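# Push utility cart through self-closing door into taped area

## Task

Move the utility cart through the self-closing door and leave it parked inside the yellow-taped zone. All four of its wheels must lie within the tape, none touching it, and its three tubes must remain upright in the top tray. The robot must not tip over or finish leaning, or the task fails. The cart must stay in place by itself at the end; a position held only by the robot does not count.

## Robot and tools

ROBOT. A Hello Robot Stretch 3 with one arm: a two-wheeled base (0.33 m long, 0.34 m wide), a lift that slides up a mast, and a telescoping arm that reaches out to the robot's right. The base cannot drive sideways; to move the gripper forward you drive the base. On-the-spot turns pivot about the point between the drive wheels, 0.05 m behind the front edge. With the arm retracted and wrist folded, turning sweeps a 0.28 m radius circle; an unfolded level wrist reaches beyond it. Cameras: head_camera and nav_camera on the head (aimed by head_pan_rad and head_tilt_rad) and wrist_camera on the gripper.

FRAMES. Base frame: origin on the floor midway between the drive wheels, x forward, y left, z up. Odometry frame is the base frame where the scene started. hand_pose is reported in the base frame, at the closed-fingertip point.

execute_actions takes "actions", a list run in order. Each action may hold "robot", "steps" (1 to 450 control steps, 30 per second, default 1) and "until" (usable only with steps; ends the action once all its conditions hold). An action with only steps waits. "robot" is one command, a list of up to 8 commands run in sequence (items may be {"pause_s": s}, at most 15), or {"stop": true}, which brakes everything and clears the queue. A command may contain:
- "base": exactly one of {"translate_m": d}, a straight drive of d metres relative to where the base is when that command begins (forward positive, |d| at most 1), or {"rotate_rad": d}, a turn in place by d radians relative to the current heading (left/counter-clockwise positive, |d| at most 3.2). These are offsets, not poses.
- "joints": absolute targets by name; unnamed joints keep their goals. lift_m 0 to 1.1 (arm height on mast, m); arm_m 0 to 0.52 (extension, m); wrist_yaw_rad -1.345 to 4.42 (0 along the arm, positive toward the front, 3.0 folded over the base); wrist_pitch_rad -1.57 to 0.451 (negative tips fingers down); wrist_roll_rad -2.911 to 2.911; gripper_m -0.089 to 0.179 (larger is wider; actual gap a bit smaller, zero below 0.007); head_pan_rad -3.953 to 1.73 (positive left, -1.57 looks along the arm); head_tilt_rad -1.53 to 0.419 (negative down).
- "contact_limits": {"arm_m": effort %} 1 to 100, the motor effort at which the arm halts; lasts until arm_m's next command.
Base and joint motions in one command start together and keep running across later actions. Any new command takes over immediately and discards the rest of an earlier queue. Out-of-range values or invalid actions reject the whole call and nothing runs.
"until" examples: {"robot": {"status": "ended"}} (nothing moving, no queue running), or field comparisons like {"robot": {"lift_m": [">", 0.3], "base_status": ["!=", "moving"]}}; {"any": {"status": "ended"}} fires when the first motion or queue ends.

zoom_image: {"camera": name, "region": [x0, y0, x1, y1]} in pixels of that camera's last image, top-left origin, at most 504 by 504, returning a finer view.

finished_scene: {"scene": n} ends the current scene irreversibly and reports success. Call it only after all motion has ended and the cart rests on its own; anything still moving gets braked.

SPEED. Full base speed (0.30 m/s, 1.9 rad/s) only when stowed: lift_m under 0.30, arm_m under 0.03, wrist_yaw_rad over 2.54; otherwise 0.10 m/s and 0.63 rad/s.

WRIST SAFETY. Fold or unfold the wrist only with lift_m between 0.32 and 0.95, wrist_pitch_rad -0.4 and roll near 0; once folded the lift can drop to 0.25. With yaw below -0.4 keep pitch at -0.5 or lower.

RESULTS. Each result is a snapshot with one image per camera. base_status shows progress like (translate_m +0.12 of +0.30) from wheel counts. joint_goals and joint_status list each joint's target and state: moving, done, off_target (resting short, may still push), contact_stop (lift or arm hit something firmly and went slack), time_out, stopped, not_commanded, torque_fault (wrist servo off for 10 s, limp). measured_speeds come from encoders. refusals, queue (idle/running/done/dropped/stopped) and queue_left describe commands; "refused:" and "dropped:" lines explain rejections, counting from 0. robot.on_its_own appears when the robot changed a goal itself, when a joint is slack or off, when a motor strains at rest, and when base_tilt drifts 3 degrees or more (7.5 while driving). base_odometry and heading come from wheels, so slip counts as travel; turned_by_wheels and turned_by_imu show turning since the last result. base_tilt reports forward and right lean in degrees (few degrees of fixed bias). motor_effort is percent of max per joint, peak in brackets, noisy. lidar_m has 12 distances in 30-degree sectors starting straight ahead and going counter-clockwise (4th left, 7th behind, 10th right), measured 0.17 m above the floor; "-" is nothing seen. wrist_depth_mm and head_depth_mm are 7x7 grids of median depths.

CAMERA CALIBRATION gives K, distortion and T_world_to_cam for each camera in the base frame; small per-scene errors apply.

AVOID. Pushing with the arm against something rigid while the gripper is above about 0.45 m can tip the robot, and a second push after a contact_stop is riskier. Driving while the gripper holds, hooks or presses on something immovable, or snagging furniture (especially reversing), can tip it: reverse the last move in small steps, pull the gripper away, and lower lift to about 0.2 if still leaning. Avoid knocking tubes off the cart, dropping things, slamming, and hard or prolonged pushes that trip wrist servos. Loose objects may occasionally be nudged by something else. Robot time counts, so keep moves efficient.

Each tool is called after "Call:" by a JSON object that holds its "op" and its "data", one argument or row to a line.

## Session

Call:
{"op": "execute_actions", "data": {
  "actions": [
    {"robot":{"joints":{"head_tilt_rad":-0.7,"lift_m":0.26}},"steps":60}
  ]
}}

Scene clock: 2.00 s.
robot.base_odometry: x=+0.000 y=+0.000 heading=+0.000 (m, m, rad; robot's odometry frame)
robot.turned_by_wheels: +0.000 (rad since the last result)
robot.turned_by_imu: +0.000 (rad since the last result)
robot.base_tilt: forward=+1.5 right=+0.5 (deg)
robot.lidar_m: 1.56 1.48 1.09 0.77 0.74 0.75 1.00 1.03 1.06 1.42 1.46 1.46
robot.head_depth_mm: 1942 2252 2436 1951 1609 1354 1179 / 1790 2058 2302 1947 1612 1363 1175 / 1662 1888 2175 1948 1597 1356 1183 / 1542 1747 1991 1973 1603 1358 1178 / 1455 1612 1814 1940 1607 1366 1180 / 1366 1524 1688 1835 1607 1360 1186 / 1294 1426 1585 1772 1614 1362 1180
robot.base_status: not_commanded
robot.joint_positions: lift_m=+0.355 arm_m=-0.001 wrist_yaw_rad=+3.137 wrist_pitch_rad=-0.378 wrist_roll_rad=-0.005 gripper_m=+0.037 head_pan_rad=-0.008 head_tilt_rad=-0.691
robot.joint_goals: lift_m=+0.260 arm_m=-0.001 wrist_yaw_rad=+3.137 wrist_pitch_rad=-0.378 wrist_roll_rad=-0.005 gripper_m=+0.037 head_pan_rad=-0.008 head_tilt_rad=-0.700
robot.joint_status: lift_m=moving arm_m=not_commanded wrist_yaw_rad=not_commanded wrist_pitch_rad=not_commanded wrist_roll_rad=not_commanded gripper_m=not_commanded head_pan_rad=not_commanded head_tilt_rad=done
robot.measured_speeds: translate_m=+0.000 rotate_rad=+0.000 lift_m=-0.110 arm_m=+0.000 wrist_yaw_rad=+0.000 wrist_pitch_rad=+0.000 wrist_roll_rad=+0.000 head_pan_rad=+0.000 head_tilt_rad=+0.000
robot: refusals=0 queue=running queue_left=0
robot.motor_effort: left_wheel=+1(1) right_wheel=+0(0) lift_m=+23(28) arm_m=-1(1) wrist_yaw_rad=+0(1) wrist_pitch_rad=+7(7) wrist_roll_rad=+0(0) gripper_m=+0(0) head_pan_rad=+0(0) head_tilt_rad=-3(30) (%)
robot.hand_pose: x=-0.0201 y=+0.0849 z=+0.3765 quat_wxyz=(+0.134, +0.693, +0.132, +0.696) (m; robot's base frame)
robot.wrist_depth_mm: 549 616 - 790 905 - - / 568 645 - 832 - - - / 602 671 - 910 - - - / 637 707 - 955 - - - / 657 723 771 792 771 788 779 / 639 643 650 635 642 636 620 / 550 543 529 547 526 545 535
pictures: head_camera (sideways: a quarter turn clockwise sets it upright), nav_camera (sideways: a quarter turn counterclockwise sets it upright), wrist_camera
camera_calibration (this result's frames):
head_camera: T_world_to_cam=[[-0.662181, 0.052049, -0.747534, 1.00017], [0.0593062, 0.998096, 0.0169604, -0.0262411], [0.746993, -0.0331025, -0.664007, 0.820739], [0, 0, 0, 1]] pos_world=[0.0507662, 0.00130156, 1.29309]
nav_camera: T_world_to_cam=[[0.597854, -0.0418106, 0.800514, -1.00554], [-0.0496017, -0.998655, -0.0151149, 0.0740284], [0.800069, -0.0306704, -0.599124, 0.738833], [0, 0, 0, 1]] pos_world=[0.0137213, 0.0545469, 1.24872]
wrist_camera: T_world_to_cam=[[0.999627, 0.027159, -0.00273437, 0.0226836], [0.011243, -0.500945, -0.865406, 0.409394], [-0.0248733, 0.865053, -0.501064, 0.278912], [0, 0, 0, 1]] pos_world=[-0.0203405, -0.0368054, 0.494107]
Images, in order (width x height): head_camera 896x504, nav_camera 672x504, wrist_camera 644x364.

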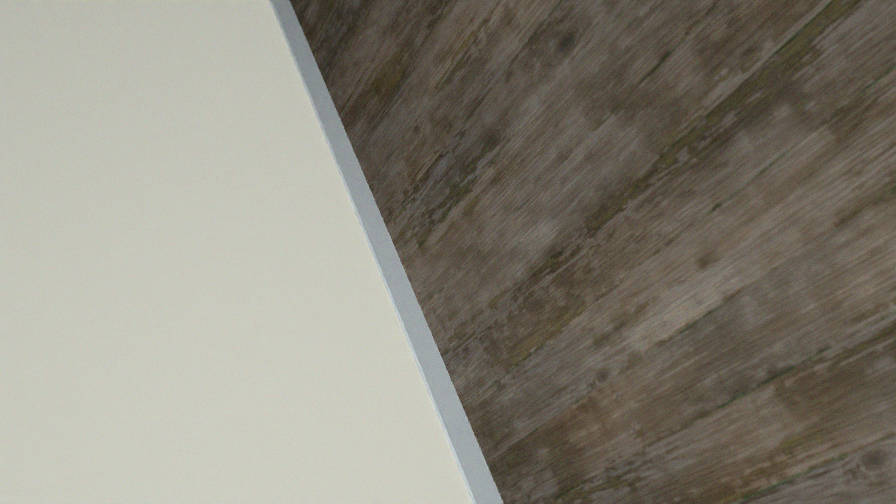

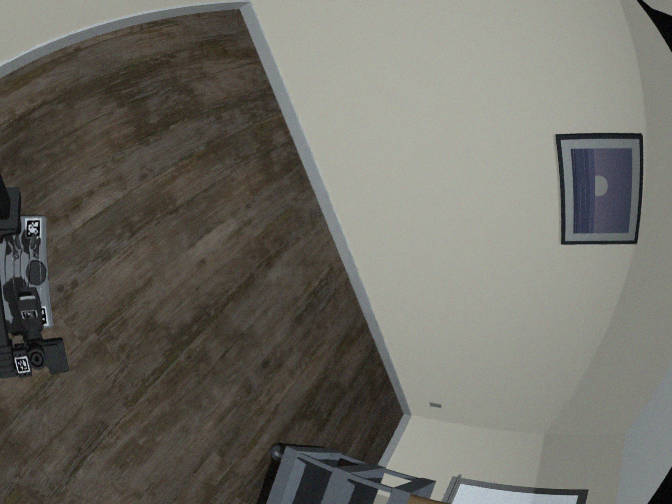

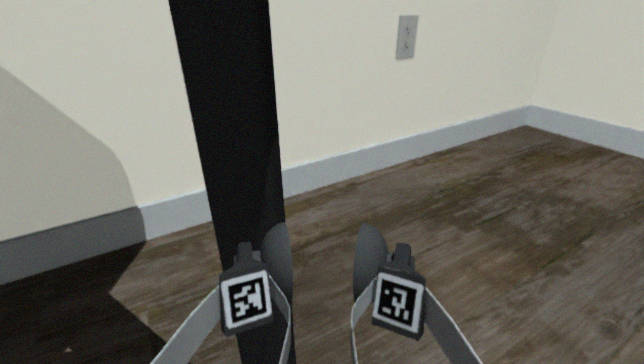

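Call:
{"op": "execute_actions", "data": {
  "actions": [
    {"robot":[{"base":{"rotate_rad":-1.5}},{"base":{"translate_m":0.9}},{"base":{"rotate_rad":0.54}}],"steps":450,"until":{"robot":{"status":"ended"}}}
  ]
}}

Scene clock: 12.50 s.
robot.base_odometry: x=+0.064 y=-0.898 heading=-0.960 (m, m, rad; robot's odometry frame)
robot.turned_by_wheels: -0.960 (rad since the last result)
robot.turned_by_imu: -0.950 (rad since the last result)
robot.base_tilt: forward=+1.6 right=+0.5 (deg)
robot.lidar_m: 0.90 0.88 0.97 1.91 2.02 1.56 1.53 0.82 0.62 0.61 0.64 1.04
robot.head_depth_mm: 1855 1878 1876 1838 1587 1354 1172 / 1905 2135 2353 1950 1610 1357 1171 / 1911 2128 2356 1950 1608 1359 1183 / 1898 2132 2363 1948 1600 1364 1180 / 1908 2135 2354 1963 1600 1354 1181 / 1912 2095 990 1206 1420 1357 1182 / 1896 1219 965 1244 1374 1335 1182
robot.base_status: done (rotate_rad +0.5399 of +0.5400)
robot.joint_positions: lift_m=+0.260 arm_m=-0.001 wrist_yaw_rad=+3.137 wrist_pitch_rad=-0.379 wrist_roll_rad=-0.005 gripper_m=+0.037 head_pan_rad=-0.008 head_tilt_rad=-0.693
robot.joint_goals: lift_m=+0.260 arm_m=-0.001 wrist_yaw_rad=+3.137 wrist_pitch_rad=-0.379 wrist_roll_rad=-0.005 gripper_m=+0.037 head_pan_rad=-0.008 head_tilt_rad=-0.700
robot.joint_status: lift_m=done arm_m=not_commanded wrist_yaw_rad=not_commanded wrist_pitch_rad=not_commanded wrist_roll_rad=not_commanded gripper_m=not_commanded head_pan_rad=not_commanded head_tilt_rad=done
robot.measured_speeds: translate_m=+0.000 rotate_rad=+0.000 lift_m=+0.000 arm_m=+0.000 wrist_yaw_rad=+0.000 wrist_pitch_rad=+0.000 wrist_roll_rad=+0.000 head_pan_rad=+0.000 head_tilt_rad=+0.000
robot: refusals=0 queue=done queue_left=0
robot.motor_effort: left_wheel=-2(12) right_wheel=+2(10) lift_m=+24(23) arm_m=-1(2) wrist_yaw_rad=+1(1) wrist_pitch_rad=+7(7) wrist_roll_rad=+0(0) gripper_m=+0(0) head_pan_rad=+0(0) head_tilt_rad=-3(3) (%)
robot.hand_pose: x=-0.0201 y=+0.0848 z=+0.2820 quat_wxyz=(+0.135, +0.693, +0.132, +0.696) (m; robot's base frame)
robot.wrist_depth_mm: - - - - - - - / - - - - - - - / - - - - - - - / 824 817 - 813 801 814 801 / 641 630 628 632 627 633 628 / 519 519 538 513 522 511 516 / 442 - - - 424 438 435
pictures: head_camera (sideways: a quarter turn clockwise sets it upright), nav_camera (sideways: a quarter turn counterclockwise sets it upright), wrist_camera
camera_calibration (this result's frames):
head_camera: T_world_to_cam=[[-0.663263, 0.0520572, -0.746574, 0.99893], [0.0593304, 0.998096, 0.0168857, -0.0261439], [0.746031, -0.0330949, -0.665088, 0.822151], [0, 0, 0, 1]] pos_world=[0.0507534, 0.00130167, 1.29302]
nav_camera: T_world_to_cam=[[0.599013, -0.0418193, 0.799647, -1.00442], [-0.0496233, -0.998655, -0.0150542, 0.0739495], [0.799201, -0.0306635, -0.600282, 0.740344], [0, 0, 0, 1]] pos_world=[0.0136443, 0.0545475, 1.24871]
wrist_camera: T_world_to_cam=[[0.999627, 0.0271566, -0.00275441, 0.0224335], [0.0112402, -0.501491, -0.86509, 0.327459], [-0.0248742, 0.864737, -0.501609, 0.231785], [0, 0, 0, 1]] pos_world=[-0.0203404, -0.0368247, 0.399609]
Images, in order (width x height): head_camera 896x504, nav_camera 672x504, wrist_camera 644x364.

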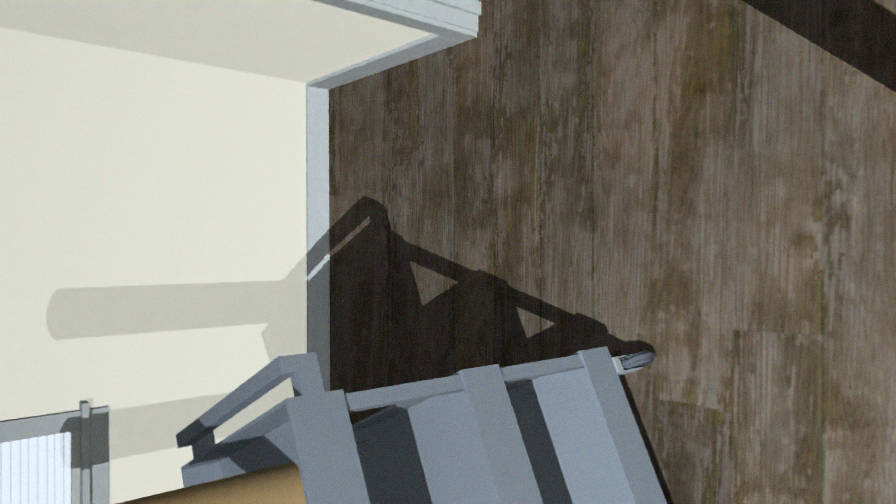

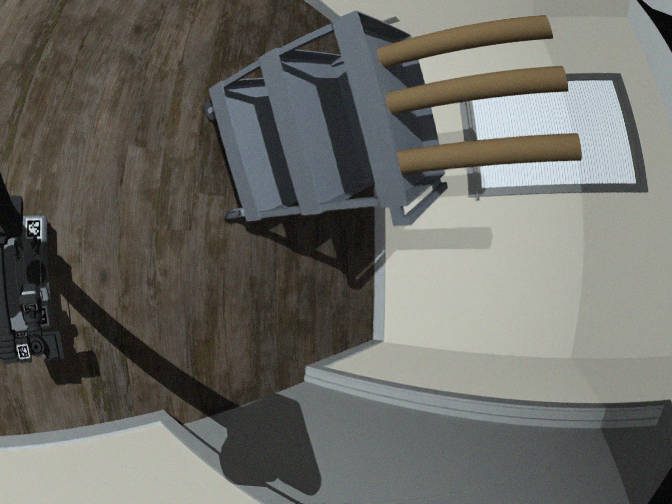

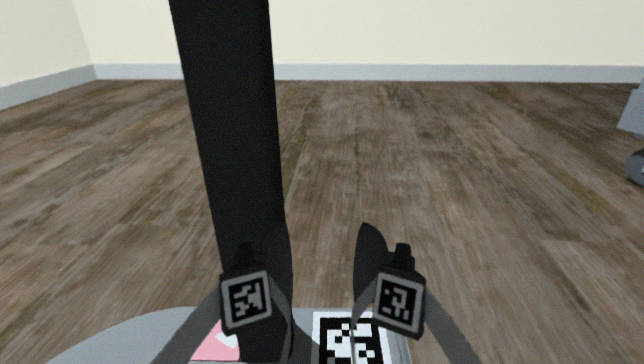

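Call:
{"op": "execute_actions", "data": {
  "actions": [
    {"robot":[{"base":{"rotate_rad":-0.15}},{"base":{"translate_m":0.89}},{"base":{"rotate_rad":1.65},"joints":{"lift_m":0.63,"head_tilt_rad":-1.2,"wrist_pitch_rad":-0.4}},{"joints":{"wrist_yaw_rad":1.6}},{"joints":{"wrist_pitch_rad":-0.85,"wrist_roll_rad":1.57,"gripper_m":0.12},"base":{"translate_m":0.15}}],"steps":450,"until":{"robot":{"status":"ended"}}},
    {"steps":450,"until":{"robot":{"status":"ended"}}}
  ]
}}

Scene clock: 30.87 s.
robot.base_odometry: x=+0.588 y=-1.618 heading=+0.540 (m, m, rad; robot's odometry frame)
robot.turned_by_wheels: +1.500 (rad since the last result)
robot.turned_by_imu: +1.502 (rad since the last result)
robot.base_tilt: forward=+1.5 right=+0.5 (deg)
robot.lidar_m: 0.15 0.30 2.51 2.41 0.96 0.78 0.76 0.78 0.96 1.34 0.37 0.16
robot.head_depth_mm: - 341 556 505 1266 1212 - / 288 326 437 525 1231 - 1109 / 490 555 477 513 813 1201 - / 516 591 551 511 441 1192 - / 651 596 550 520 1229 1196 - / 650 595 562 1322 1262 1177 1113 / 649 615 1438 1338 1248 1179 1115
robot.base_status: done (translate_m +0.1500 of +0.1500)
robot.joint_positions: lift_m=+0.630 arm_m=-0.001 wrist_yaw_rad=+1.602 wrist_pitch_rad=-0.856 wrist_roll_rad=+1.567 gripper_m=+0.120 head_pan_rad=-0.008 head_tilt_rad=-1.186
robot.joint_goals: lift_m=+0.630 arm_m=-0.001 wrist_yaw_rad=+1.600 wrist_pitch_rad=-0.850 wrist_roll_rad=+1.570 gripper_m=+0.120 head_pan_rad=-0.008 head_tilt_rad=-1.200
robot.joint_status: lift_m=done arm_m=not_commanded wrist_yaw_rad=done wrist_pitch_rad=done wrist_roll_rad=done gripper_m=done head_pan_rad=not_commanded head_tilt_rad=done
robot.measured_speeds: translate_m=+0.000 rotate_rad=+0.000 lift_m=+0.000 arm_m=+0.000 wrist_yaw_rad=+0.000 wrist_pitch_rad=+0.000 wrist_roll_rad=+0.000 head_pan_rad=+0.000 head_tilt_rad=+0.000
robot: refusals=0 queue=done queue_left=0
robot.motor_effort: left_wheel=-3(12) right_wheel=+3(11) lift_m=+40(43) arm_m=-2(2) wrist_yaw_rad=-1(4) wrist_pitch_rad=+3(7) wrist_roll_rad=+1(3) gripper_m=+0(81) head_pan_rad=+0(0) head_tilt_rad=-5(27) (%)
robot.hand_pose: x=+0.1281 y=-0.1399 z=+0.5589 quat_wxyz=(+0.300, +0.654, -0.633, -0.288) (m; robot's base frame)
robot.wrist_depth_mm: - 419 275 827 580 573 492 / - 474 267 620 570 585 498 / - 548 261 631 551 593 508 / - 580 375 277 566 581 534 / - 623 382 257 581 577 547 / - 636 377 242 579 582 544 / - 617 404 234 321 643 -
pictures: head_camera (sideways: a quarter turn clockwise sets it upright), nav_camera (sideways: a quarter turn counterclockwise sets it upright), wrist_camera
camera_calibration (this result's frames):
head_camera: T_world_to_cam=[[-0.937643, 0.0541589, -0.343354, 0.475299], [0.0611604, 0.998082, -0.00958661, 0.00831129], [0.342176, -0.0299885, -0.939157, 1.1809], [0, 0, 0, 1]] pos_world=[0.0410777, 0.0013763, 1.27232]
nav_camera: T_world_to_cam=[[0.90619, -0.0441733, 0.420558, -0.51236], [-0.0517437, -0.998639, 0.00660165, 0.0457661], [0.419694, -0.0277436, -0.907241, 1.14179], [0, 0, 0, 1]] pos_world=[-0.0125407, 0.0547486, 1.25106]
wrist_camera: T_world_to_cam=[[-0.734389, -0.0303144, -0.678051, 0.472624], [-0.134477, 0.985696, 0.101581, 0.139123], [0.665273, 0.165782, -0.727961, 0.508993], [0, 0, 0, 1]] pos_world=[0.0271794, -0.207188, 0.676858]
Images, in order (width x height): head_camera 896x504, nav_camera 672x504, wrist_camera 644x364.

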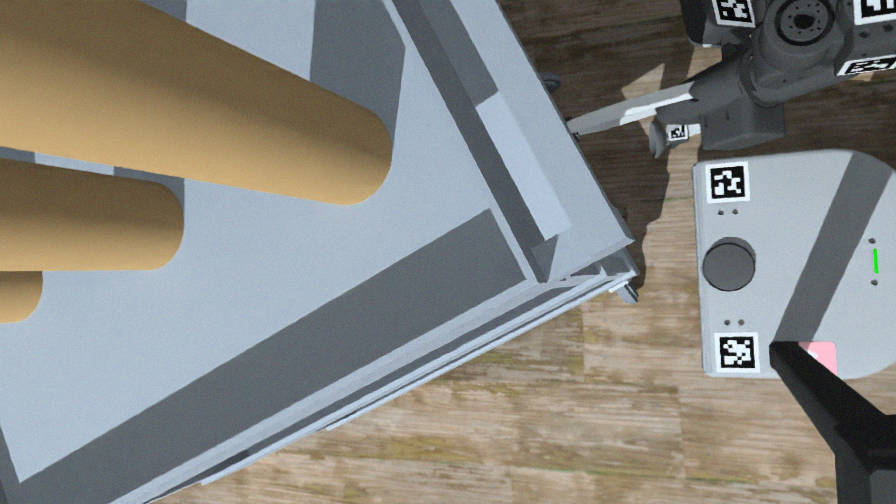

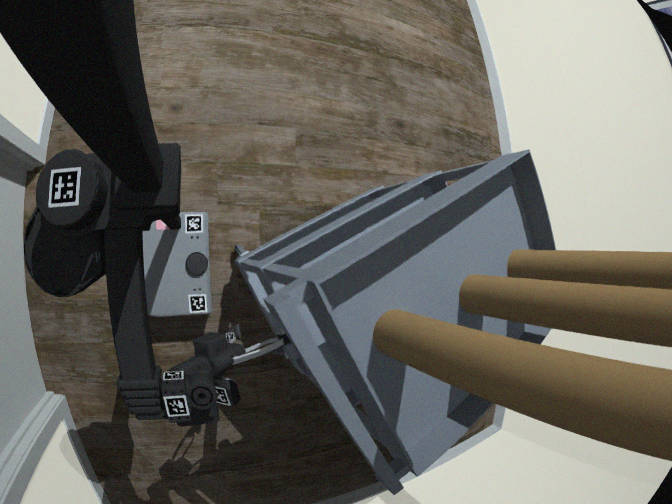

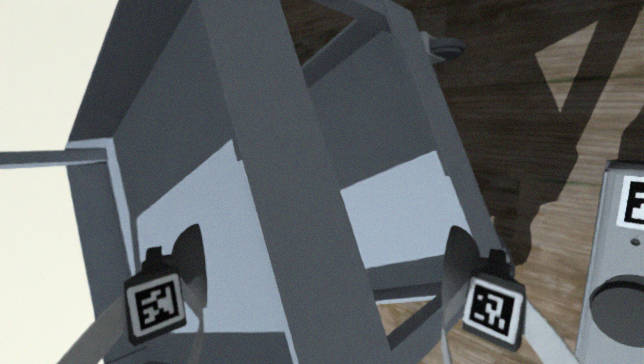

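Call:
{"op": "execute_actions", "data": {
  "actions": [
    {"robot":[{"base":{"translate_m":0.085}},{"joints":{"lift_m":0.555}},{"joints":{"gripper_m":-0.04,"head_pan_rad":-1.6,"head_tilt_rad":-1.4}},{"base":{"rotate_rad":-0.08},"joints":{"wrist_pitch_rad":-0.8}},{"base":{"translate_m":-0.7}}],"steps":450,"until":{"robot":{"status":"ended"}}},
    {"steps":200,"until":{"robot":{"status":"ended"}}}
  ]
}}

Scene clock: 46.07 s.
robot.base_odometry: x=+0.034 y=-1.885 heading=+0.460 (m, m, rad; robot's odometry frame)
robot.turned_by_wheels: -0.080 (rad since the last result)
robot.turned_by_imu: -0.085 (rad since the last result)
robot.base_tilt: forward=+1.6 right=+0.5 (deg)
robot.lidar_m: 0.15 2.50 2.52 0.35 0.35 0.33 0.27 0.27 0.30 0.50 0.21 0.16
robot.head_depth_mm: 445 501 576 679 802 - 1161 / 533 616 735 828 - - - / 668 806 982 - - - - / 756 1011 1306 - - 1189 1162 / 1378 1351 1313 1274 1229 1192 1161 / 1387 1348 1018 1058 1033 1194 1166 / 478 469 459 448 437 1181 1155
robot.base_status: done (translate_m -0.7000 of -0.7000)
robot.joint_positions: lift_m=+0.555 arm_m=-0.001 wrist_yaw_rad=+1.599 wrist_pitch_rad=-0.748 wrist_roll_rad=+1.579 gripper_m=-0.003 head_pan_rad=-1.594 head_tilt_rad=-1.384
robot.joint_goals: lift_m=+0.555 arm_m=-0.001 wrist_yaw_rad=+1.600 wrist_pitch_rad=-0.800 wrist_roll_rad=+1.570 gripper_m=-0.004 head_pan_rad=-1.600 head_tilt_rad=-1.400
robot.joint_status: lift_m=done arm_m=not_commanded wrist_yaw_rad=done wrist_pitch_rad=done wrist_roll_rad=done gripper_m=done head_pan_rad=done head_tilt_rad=done
robot.measured_speeds: translate_m=+0.000 rotate_rad=+0.000 lift_m=+0.000 arm_m=+0.000 wrist_yaw_rad=+0.000 wrist_pitch_rad=+0.000 wrist_roll_rad=+0.000 head_pan_rad=+0.000 head_tilt_rad=+0.000
robot: refusals=0 queue=done queue_left=0
robot.on_its_own: gripper_m is held at -0.004, not at your -0.040, by its stall guard, which is not easing now; wrist_pitch_rad is at rest, and its effort (-23) is outside its rest range (-20 to +32)
robot.motor_effort: left_wheel=+0(29) right_wheel=-5(34) lift_m=+26(41) arm_m=-1(2) wrist_yaw_rad=+0(34) wrist_pitch_rad=-23(24) wrist_roll_rad=-5(24) gripper_m=-23(99) head_pan_rad=-4(57) head_tilt_rad=-6(21) (%)
robot.hand_pose: x=+0.1499 y=-0.1396 z=+0.5019 quat_wxyz=(+0.260, +0.666, -0.650, -0.257) (m; robot's base frame)
robot.wrist_depth_mm: - 499 277 135 453 407 430 / - 522 286 139 462 409 435 / - 571 295 144 467 415 451 / - 592 303 148 495 420 463 / - 566 316 151 501 425 466 / - 494 137 152 484 430 477 / - - 315 162 288 541 483
pictures: head_camera (sideways: a quarter turn clockwise sets it upright), nav_camera (sideways: a quarter turn counterclockwise sets it upright), wrist_camera
camera_calibration (this result's frames):
head_camera: T_world_to_cam=[[0.0702347, 0.985899, -0.151891, 0.219824], [0.997052, -0.0741004, -0.0199344, 0.0160701], [-0.0309085, -0.150044, -0.988196, 1.24677], [0, 0, 0, 1]] pos_world=[0.00707365, -0.028464, 1.26576]
nav_camera: T_world_to_cam=[[-0.0601231, -0.970426, 0.233794, -0.263234], [-0.99774, 0.0654659, 0.0151525, 0.0404072], [-0.0300099, -0.232354, -0.972168, 1.22882], [0, 0, 0, 1]] pos_world=[0.0613663, 0.0274275, 1.25555]
wrist_camera: T_world_to_cam=[[-0.65742, -0.0140155, -0.753394, 0.478478], [-0.13391, 0.986085, 0.0985071, 0.149099], [0.74153, 0.165647, -0.650149, 0.402488], [0, 0, 0, 1]] pos_world=[0.0360695, -0.20699, 0.607472]
Images, in order (width x height): head_camera 896x504, nav_camera 672x504, wrist_camera 644x364.

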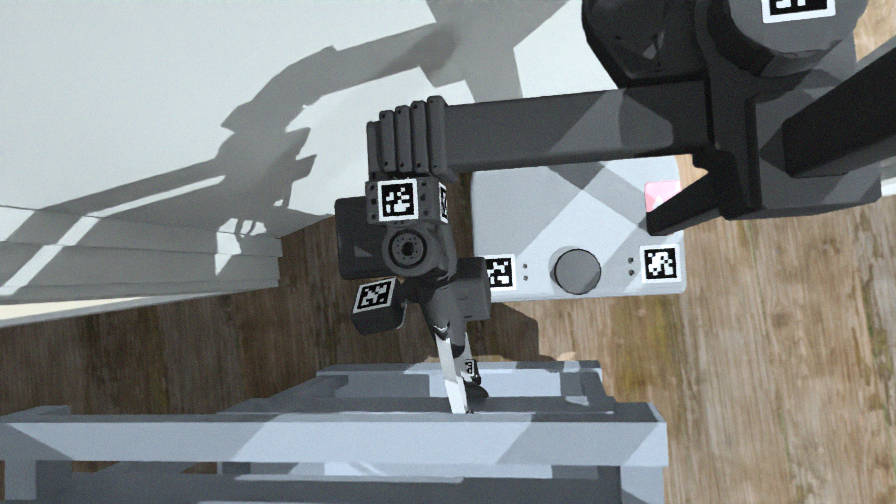

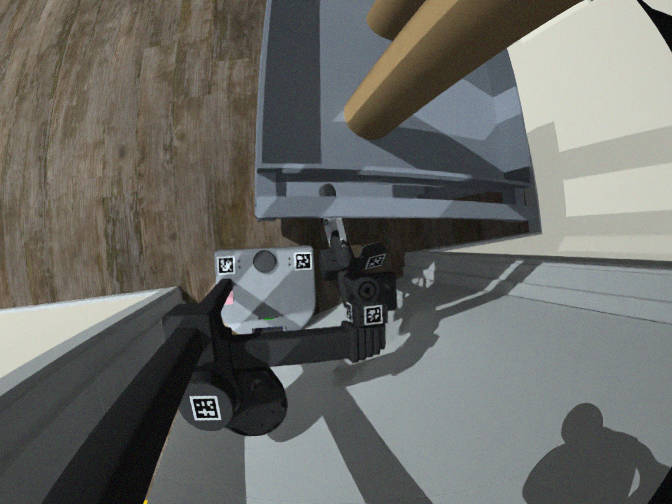

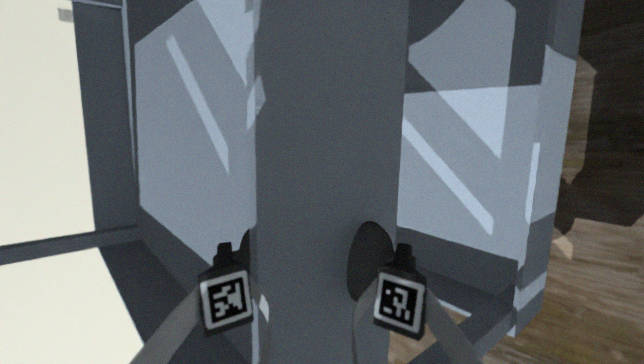

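Call:
{"op": "execute_actions", "data": {
  "actions": [
    {"robot":[{"joints":{"gripper_m":0.08}},{"joints":{"arm_m":0.11}},{"joints":{"gripper_m":-0.04}},{"joints":{"arm_m":0,"wrist_pitch_rad":-0.77}},{"base":{"translate_m":-0.6}}],"steps":450,"until":{"robot":{"status":"ended"}}},
    {"steps":200,"until":{"robot":{"status":"ended"}}}
  ]
}}

Scene clock: 60.90 s.
robot.base_odometry: x=-0.504 y=-2.151 heading=+0.460 (m, m, rad; robot's odometry frame)
robot.turned_by_wheels: +0.000 (rad since the last result)
robot.turned_by_imu: -0.007 (rad since the last result)
robot.base_tilt: forward=+1.6 right=+0.5 (deg)
robot.lidar_m: - 0.15 0.53 1.21 2.34 1.81 1.70 0.24 0.23 0.24 0.21 0.15
robot.head_depth_mm: - 327 442 686 1243 - 1157 / 294 352 487 756 - - - / 304 384 532 - - - - / 317 421 581 - - 1193 1166 / 339 466 707 1252 1231 1186 1157 / 369 499 785 787 766 713 1144 / 403 436 460 447 425 429 393
robot.base_status: done (translate_m -0.6000 of -0.6000)
robot.joint_positions: lift_m=+0.555 arm_m=+0.000 wrist_yaw_rad=+1.580 wrist_pitch_rad=-0.742 wrist_roll_rad=+1.574 gripper_m=-0.004 head_pan_rad=-1.594 head_tilt_rad=-1.384
robot.joint_goals: lift_m=+0.555 arm_m=+0.000 wrist_yaw_rad=+1.558 wrist_pitch_rad=-0.770 wrist_roll_rad=+1.570 gripper_m=-0.005 head_pan_rad=-1.600 head_tilt_rad=-1.400
robot.joint_status: lift_m=done arm_m=done wrist_yaw_rad=done wrist_pitch_rad=done wrist_roll_rad=done gripper_m=done head_pan_rad=done head_tilt_rad=done
robot.measured_speeds: translate_m=+0.000 rotate_rad=+0.000 lift_m=+0.000 arm_m=+0.000 wrist_yaw_rad=+0.000 wrist_pitch_rad=+0.000 wrist_roll_rad=+0.000 head_pan_rad=+0.000 head_tilt_rad=+0.000
robot: refusals=0 queue=done queue_left=0
robot.on_its_own: wrist_yaw_rad is held at +1.558, not at your +1.600, by its stall guard, which is still easing; gripper_m is held at -0.005, not at your -0.040, by its stall guard, which is not easing now
robot.motor_effort: left_wheel=+4(8) right_wheel=-12(27) lift_m=+21(25) arm_m=-1(11) wrist_yaw_rad=-24(42) wrist_pitch_rad=-12(23) wrist_roll_rad=-2(10) gripper_m=-23(99) head_pan_rad=-3(3) head_tilt_rad=-6(6) (%)
robot.hand_pose: x=+0.1511 y=-0.1435 z=+0.5031 quat_wxyz=(+0.257, +0.662, -0.656, -0.256) (m; robot's base frame)
robot.wrist_depth_mm: - 350 275 143 387 300 432 / - 481 290 146 470 413 438 / - 572 299 149 482 416 453 / - 595 309 151 492 424 463 / - 593 318 152 503 423 477 / - 618 137 154 507 432 478 / - 592 344 159 494 443 486
pictures: head_camera (sideways: a quarter turn clockwise sets it upright), nav_camera (sideways: a quarter turn counterclockwise sets it upright), wrist_camera
camera_calibration (this result's frames):
head_camera: T_world_to_cam=[[0.0702352, 0.985899, -0.151892, 0.219824], [0.997051, -0.0741009, -0.0199343, 0.0160701], [-0.0309085, -0.150044, -0.988196, 1.24677], [0, 0, 0, 1]] pos_world=[0.00707363, -0.028464, 1.26576]
nav_camera: T_world_to_cam=[[-0.0601236, -0.970426, 0.233794, -0.263234], [-0.99774, 0.0654664, 0.0151525, 0.0404072], [-0.03001, -0.232354, -0.972168, 1.22882], [0, 0, 0, 1]] pos_world=[0.0613663, 0.0274274, 1.25555]
wrist_camera: T_world_to_cam=[[-0.65283, -0.00664385, -0.757476, 0.482584], [-0.119419, 0.98836, 0.0942521, 0.153198], [0.748033, 0.151987, -0.646024, 0.397972], [0, 0, 0, 1]] pos_world=[0.0356436, -0.208695, 0.608206]
Images, in order (width x height): head_camera 896x504, nav_camera 672x504, wrist_camera 644x364.

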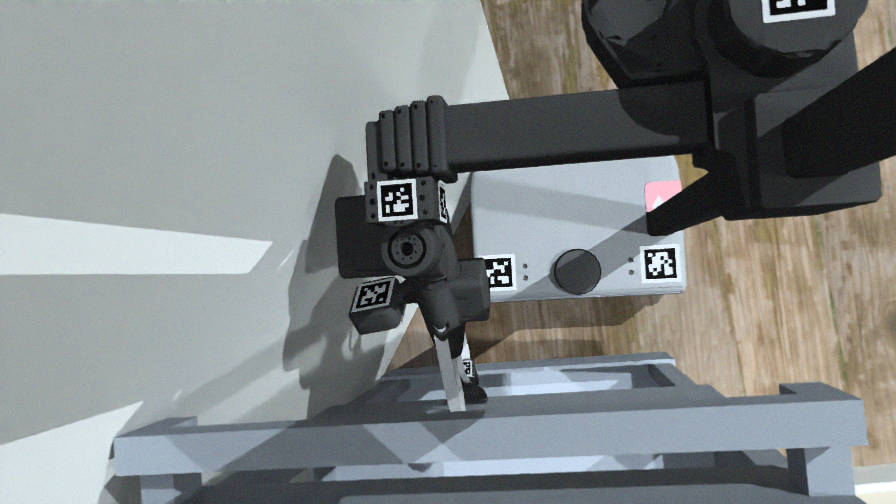

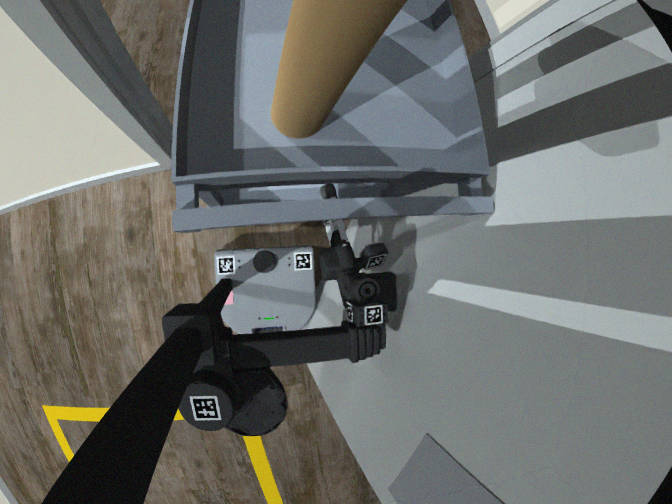

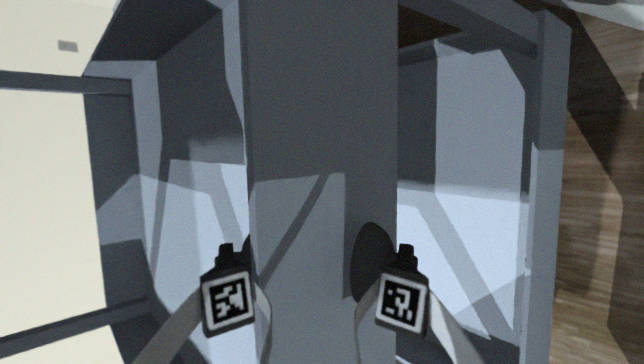

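Call:
{"op": "execute_actions", "data": {
  "actions": [
    {"robot":{"base":{"translate_m":-1},"joints":{"head_pan_rad":0,"head_tilt_rad":-1.1}},"steps":450,"until":{"robot":{"status":"ended"}}},
    {"robot":[{"base":{"rotate_rad":0.3}},{"base":{"translate_m":-0.15}},{"base":{"rotate_rad":0.6}},{"base":{"rotate_rad":0.6}},{"base":{"rotate_rad":0.6}}],"steps":450,"until":{"robot":{"status":"ended"}}},
    {"steps":450,"until":{"robot":{"status":"ended"}}}
  ]
}}

Scene clock: 83.50 s.
robot.base_odometry: x=-1.508 y=-2.699 heading=+2.559 (m, m, rad; robot's odometry frame)
robot.turned_by_wheels: +2.099 (rad since the last result)
robot.turned_by_imu: +1.974 (rad since the last result)
robot.base_tilt: forward=+1.6 right=+0.5 (deg)
robot.lidar_m: 0.21 0.62 0.56 0.56 0.67 1.26 1.51 1.75 1.56 0.23 0.19 0.19
robot.head_depth_mm: - 296 381 538 492 392 - / 1968 309 371 517 474 402 1085 / 1945 629 582 522 447 1149 - / 1894 1716 581 533 763 1177 - / 1530 1643 564 490 1240 1187 - / 1181 1323 1392 518 1285 1186 1102 / 966 1060 1165 1263 1266 1179 1097
robot.base_status: done (rotate_rad +0.5998 of +0.6000)
robot.joint_positions: lift_m=+0.556 arm_m=+0.000 wrist_yaw_rad=+1.710 wrist_pitch_rad=-0.753 wrist_roll_rad=+1.741 gripper_m=+0.014 head_pan_rad=-0.006 head_tilt_rad=-1.098
robot.joint_goals: lift_m=+0.555 arm_m=+0.000 wrist_yaw_rad=+1.724 wrist_pitch_rad=-0.770 wrist_roll_rad=+1.669 gripper_m=+0.013 head_pan_rad=+0.000 head_tilt_rad=-1.100
robot.joint_status: lift_m=done arm_m=done wrist_yaw_rad=done wrist_pitch_rad=done wrist_roll_rad=done gripper_m=done head_pan_rad=done head_tilt_rad=done
robot.measured_speeds: translate_m=+0.000 rotate_rad=+0.000 lift_m=+0.000 arm_m=+0.000 wrist_yaw_rad=+0.040 wrist_pitch_rad=+0.000 wrist_roll_rad=-0.048 head_pan_rad=+0.000 head_tilt_rad=+0.000
robot: refusals=0 queue=done queue_left=0
robot.on_its_own: wrist_yaw_rad is held at +1.724, not at your +1.600, by its stall guard, which is not easing now; wrist_roll_rad is held at +1.669, not at your +1.570, by its stall guard, which is not easing now; gripper_m is held at +0.013, not at your -0.040, by its stall guard, which is not easing now
robot.motor_effort: left_wheel=-6(25) right_wheel=+3(56) lift_m=+19(26) arm_m=-3(3) wrist_yaw_rad=+14(100) wrist_pitch_rad=-7(18) wrist_roll_rad=-36(64) gripper_m=-21(28) head_pan_rad=+3(58) head_tilt_rad=-1(16) (%)
robot.hand_pose: x=+0.1473 y=-0.1216 z=+0.5013 quat_wxyz=(+0.225, +0.679, -0.632, -0.300) (m; robot's base frame)
robot.wrist_depth_mm: 532 385 235 168 60 71 302 / - 435 252 176 67 98 336 / - 473 269 186 88 379 435 / - 443 292 96 131 462 469 / - 419 333 115 532 571 478 / 829 803 132 201 - 594 495 / 734 745 234 808 807 606 510
pictures: head_camera (sideways: a quarter turn clockwise sets it upright), nav_camera (sideways: a quarter turn counterclockwise sets it upright), wrist_camera
camera_calibration (this result's frames):
head_camera: T_world_to_cam=[[-0.904086, 0.0520632, -0.424168, 0.580349], [0.0597658, 0.998201, -0.00486581, 0.00217466], [0.423151, -0.0297498, -0.905571, 1.13678], [0, 0, 0, 1]] pos_world=[0.0435242, 0.00143355, 1.27561]
nav_camera: T_world_to_cam=[[0.865973, -0.042104, 0.498315, -0.613398], [-0.0501228, -0.998739, 0.00271718, 0.0508129], [0.497573, -0.0273299, -0.866992, 1.08902], [0, 0, 0, 1]] pos_world=[-0.00813303, 0.0546851, 1.2497]
wrist_camera: T_world_to_cam=[[-0.668587, 0.0728412, -0.740058, 0.482101], [-0.132528, 0.967588, 0.214965, 0.0702071], [0.73173, 0.241802, -0.637263, 0.405263], [0, 0, 0, 1]] pos_world=[0.0350872, -0.201042, 0.59995]
Images, in order (width x height): head_camera 896x504, nav_camera 672x504, wrist_camera 644x364.

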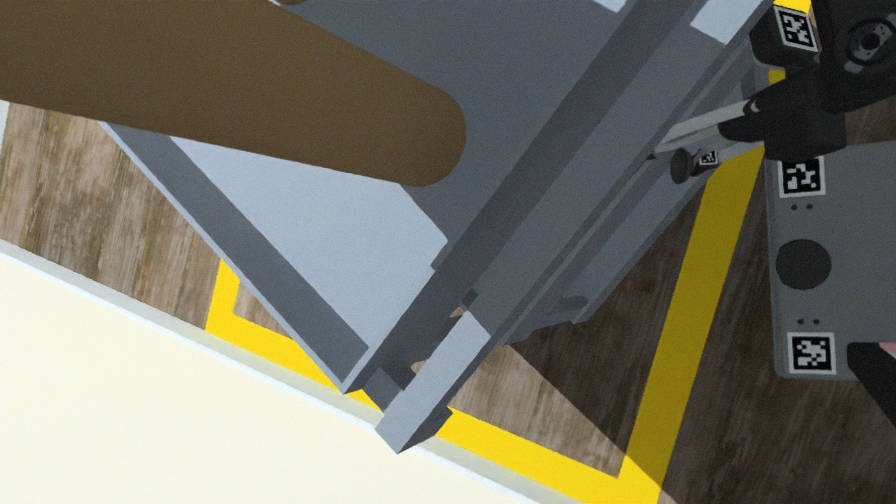

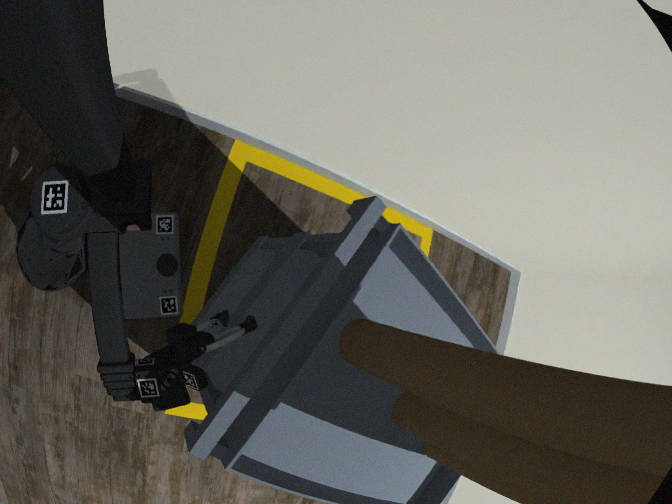

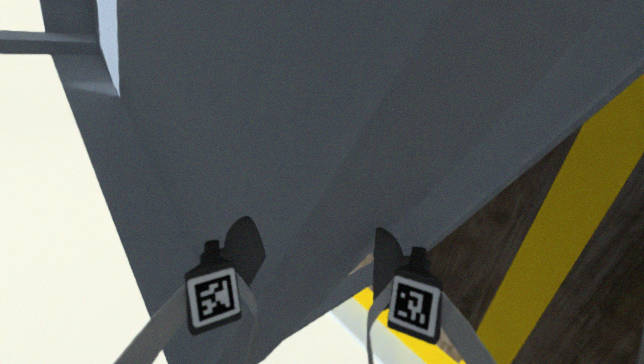

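Call:
{"op": "execute_actions", "data": {
  "actions": [
    {"robot":[{"base":{"translate_m":0.16},"joints":{"gripper_m":-0.03}},{"base":{"rotate_rad":0.12}},{"pause_s":1},{"joints":{"gripper_m":0.12}},{"joints":{"lift_m":0.65}},{"base":{"translate_m":-0.5},"joints":{"head_pan_rad":-0.3}}],"steps":450,"until":{"robot":{"status":"ended"}}},
    {"steps":200,"until":{"robot":{"status":"ended"}}}
  ]
}}

Scene clock: 99.23 s.
robot.base_odometry: x=-1.194 y=-2.834 heading=+2.679 (m, m, rad; robot's odometry frame)
robot.turned_by_wheels: +0.120 (rad since the last result)
robot.turned_by_imu: +0.108 (rad since the last result)
robot.base_tilt: forward=+1.6 right=+0.5 (deg)
robot.lidar_m: 0.64 0.77 0.72 0.73 0.94 1.21 1.22 1.50 1.40 1.43 1.83 0.59
robot.head_depth_mm: 1971 1757 1563 1415 1299 1215 - / 1176 1687 1555 1414 1296 1219 1092 / 742 791 1357 1410 1316 1199 - / 742 1062 1013 1296 1291 1188 - / 654 1074 1020 1377 1285 1185 - / 662 1085 1294 1386 1292 1184 1097 / 668 1039 1498 1405 1285 1180 1096
robot.base_status: done (translate_m -0.5000 of -0.5000)
robot.joint_positions: lift_m=+0.650 arm_m=+0.000 wrist_yaw_rad=+1.667 wrist_pitch_rad=-0.779 wrist_roll_rad=+1.676 gripper_m=+0.120 head_pan_rad=-0.293 head_tilt_rad=-1.098
robot.joint_goals: lift_m=+0.650 arm_m=+0.000 wrist_yaw_rad=+1.665 wrist_pitch_rad=-0.770 wrist_roll_rad=+1.669 gripper_m=+0.120 head_pan_rad=-0.300 head_tilt_rad=-1.100
robot.joint_status: lift_m=done arm_m=done wrist_yaw_rad=done wrist_pitch_rad=done wrist_roll_rad=done gripper_m=done head_pan_rad=done head_tilt_rad=done
robot.measured_speeds: translate_m=+0.000 rotate_rad=+0.000 lift_m=+0.000 arm_m=+0.000 wrist_yaw_rad=+0.000 wrist_pitch_rad=+0.000 wrist_roll_rad=+0.000 head_pan_rad=+0.000 head_tilt_rad=+0.000
robot: refusals=0 queue=done queue_left=0
robot.on_its_own: wrist_yaw_rad is held at +1.665, not at your +1.600, by its stall guard, which is not easing now; wrist_roll_rad is held at +1.669, not at your +1.570, by its stall guard, which is not easing now
robot.motor_effort: left_wheel=-1(8) right_wheel=+2(25) lift_m=+41(48) arm_m=-2(3) wrist_yaw_rad=-2(44) wrist_pitch_rad=+4(7) wrist_roll_rad=-4(43) gripper_m=+0(99) head_pan_rad=-4(31) head_tilt_rad=-1(1) (%)
robot.hand_pose: x=+0.1430 y=-0.1293 z=+0.5909 quat_wxyz=(+0.248, +0.670, -0.636, -0.291) (m; robot's base frame)
robot.wrist_depth_mm: - 558 - 861 725 588 500 / 410 475 569 723 735 601 518 / - 770 - 875 759 626 521 / - 797 - 961 793 632 531 / - 723 - - 822 660 547 / 879 - - - 880 629 556 / 817 828 913 963 881 710 575
pictures: head_camera (sideways: a quarter turn clockwise sets it upright), nav_camera (sideways: a quarter turn counterclockwise sets it upright), wrist_camera
camera_calibration (this result's frames):
head_camera: T_world_to_cam=[[-0.852283, 0.306098, -0.424168, 0.580033], [0.340152, 0.940358, -0.00486581, 0.000464297], [0.39738, -0.148429, -0.905571, 1.13694], [0, 0, 0, 1]] pos_world=[0.0423967, -0.00922918, 1.27561]
nav_camera: T_world_to_cam=[[0.818554, -0.285748, 0.498315, -0.613109], [-0.331057, -0.943607, 0.00271718, 0.0525266], [0.469437, -0.167195, -0.866992, 1.08919], [0, 0, 0, 1]] pos_world=[0.00794506, 0.0564768, 1.2497]
wrist_camera: T_world_to_cam=[[-0.683863, 0.0359415, -0.728725, 0.536907], [-0.129945, 0.976817, 0.170123, 0.0851117], [0.717946, 0.211035, -0.663339, 0.480775], [0, 0, 0, 1]] pos_world=[0.0330603, -0.203896, 0.695695]
Images, in order (width x height): head_camera 896x504, nav_camera 672x504, wrist_camera 644x364.

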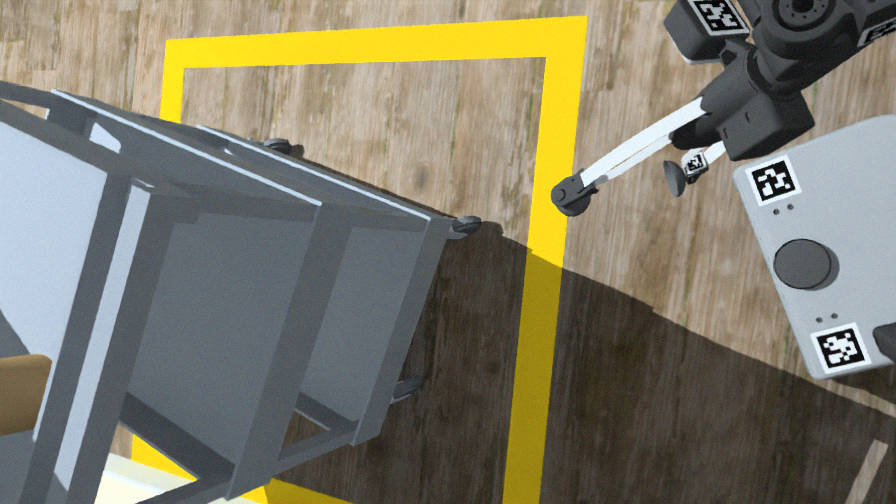

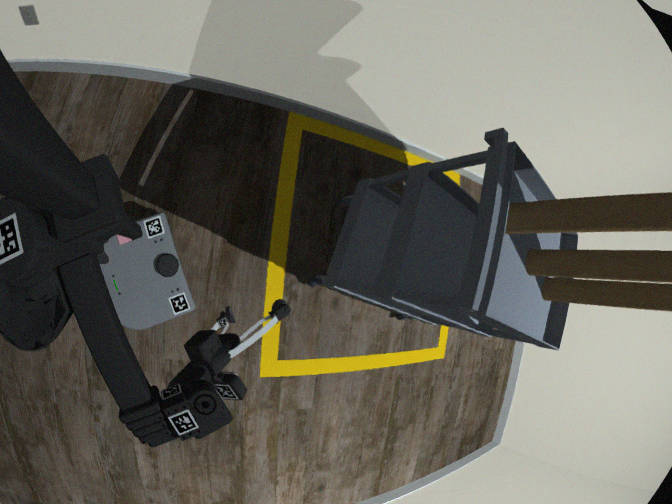

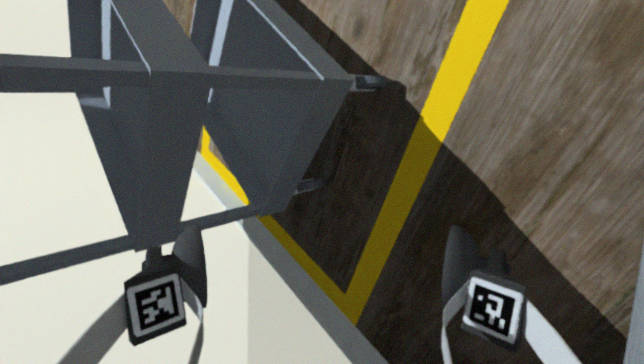

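Call:
{"op": "finished_scene", "data": {
  "scene": 2
}}

The scene is finished: the task was done.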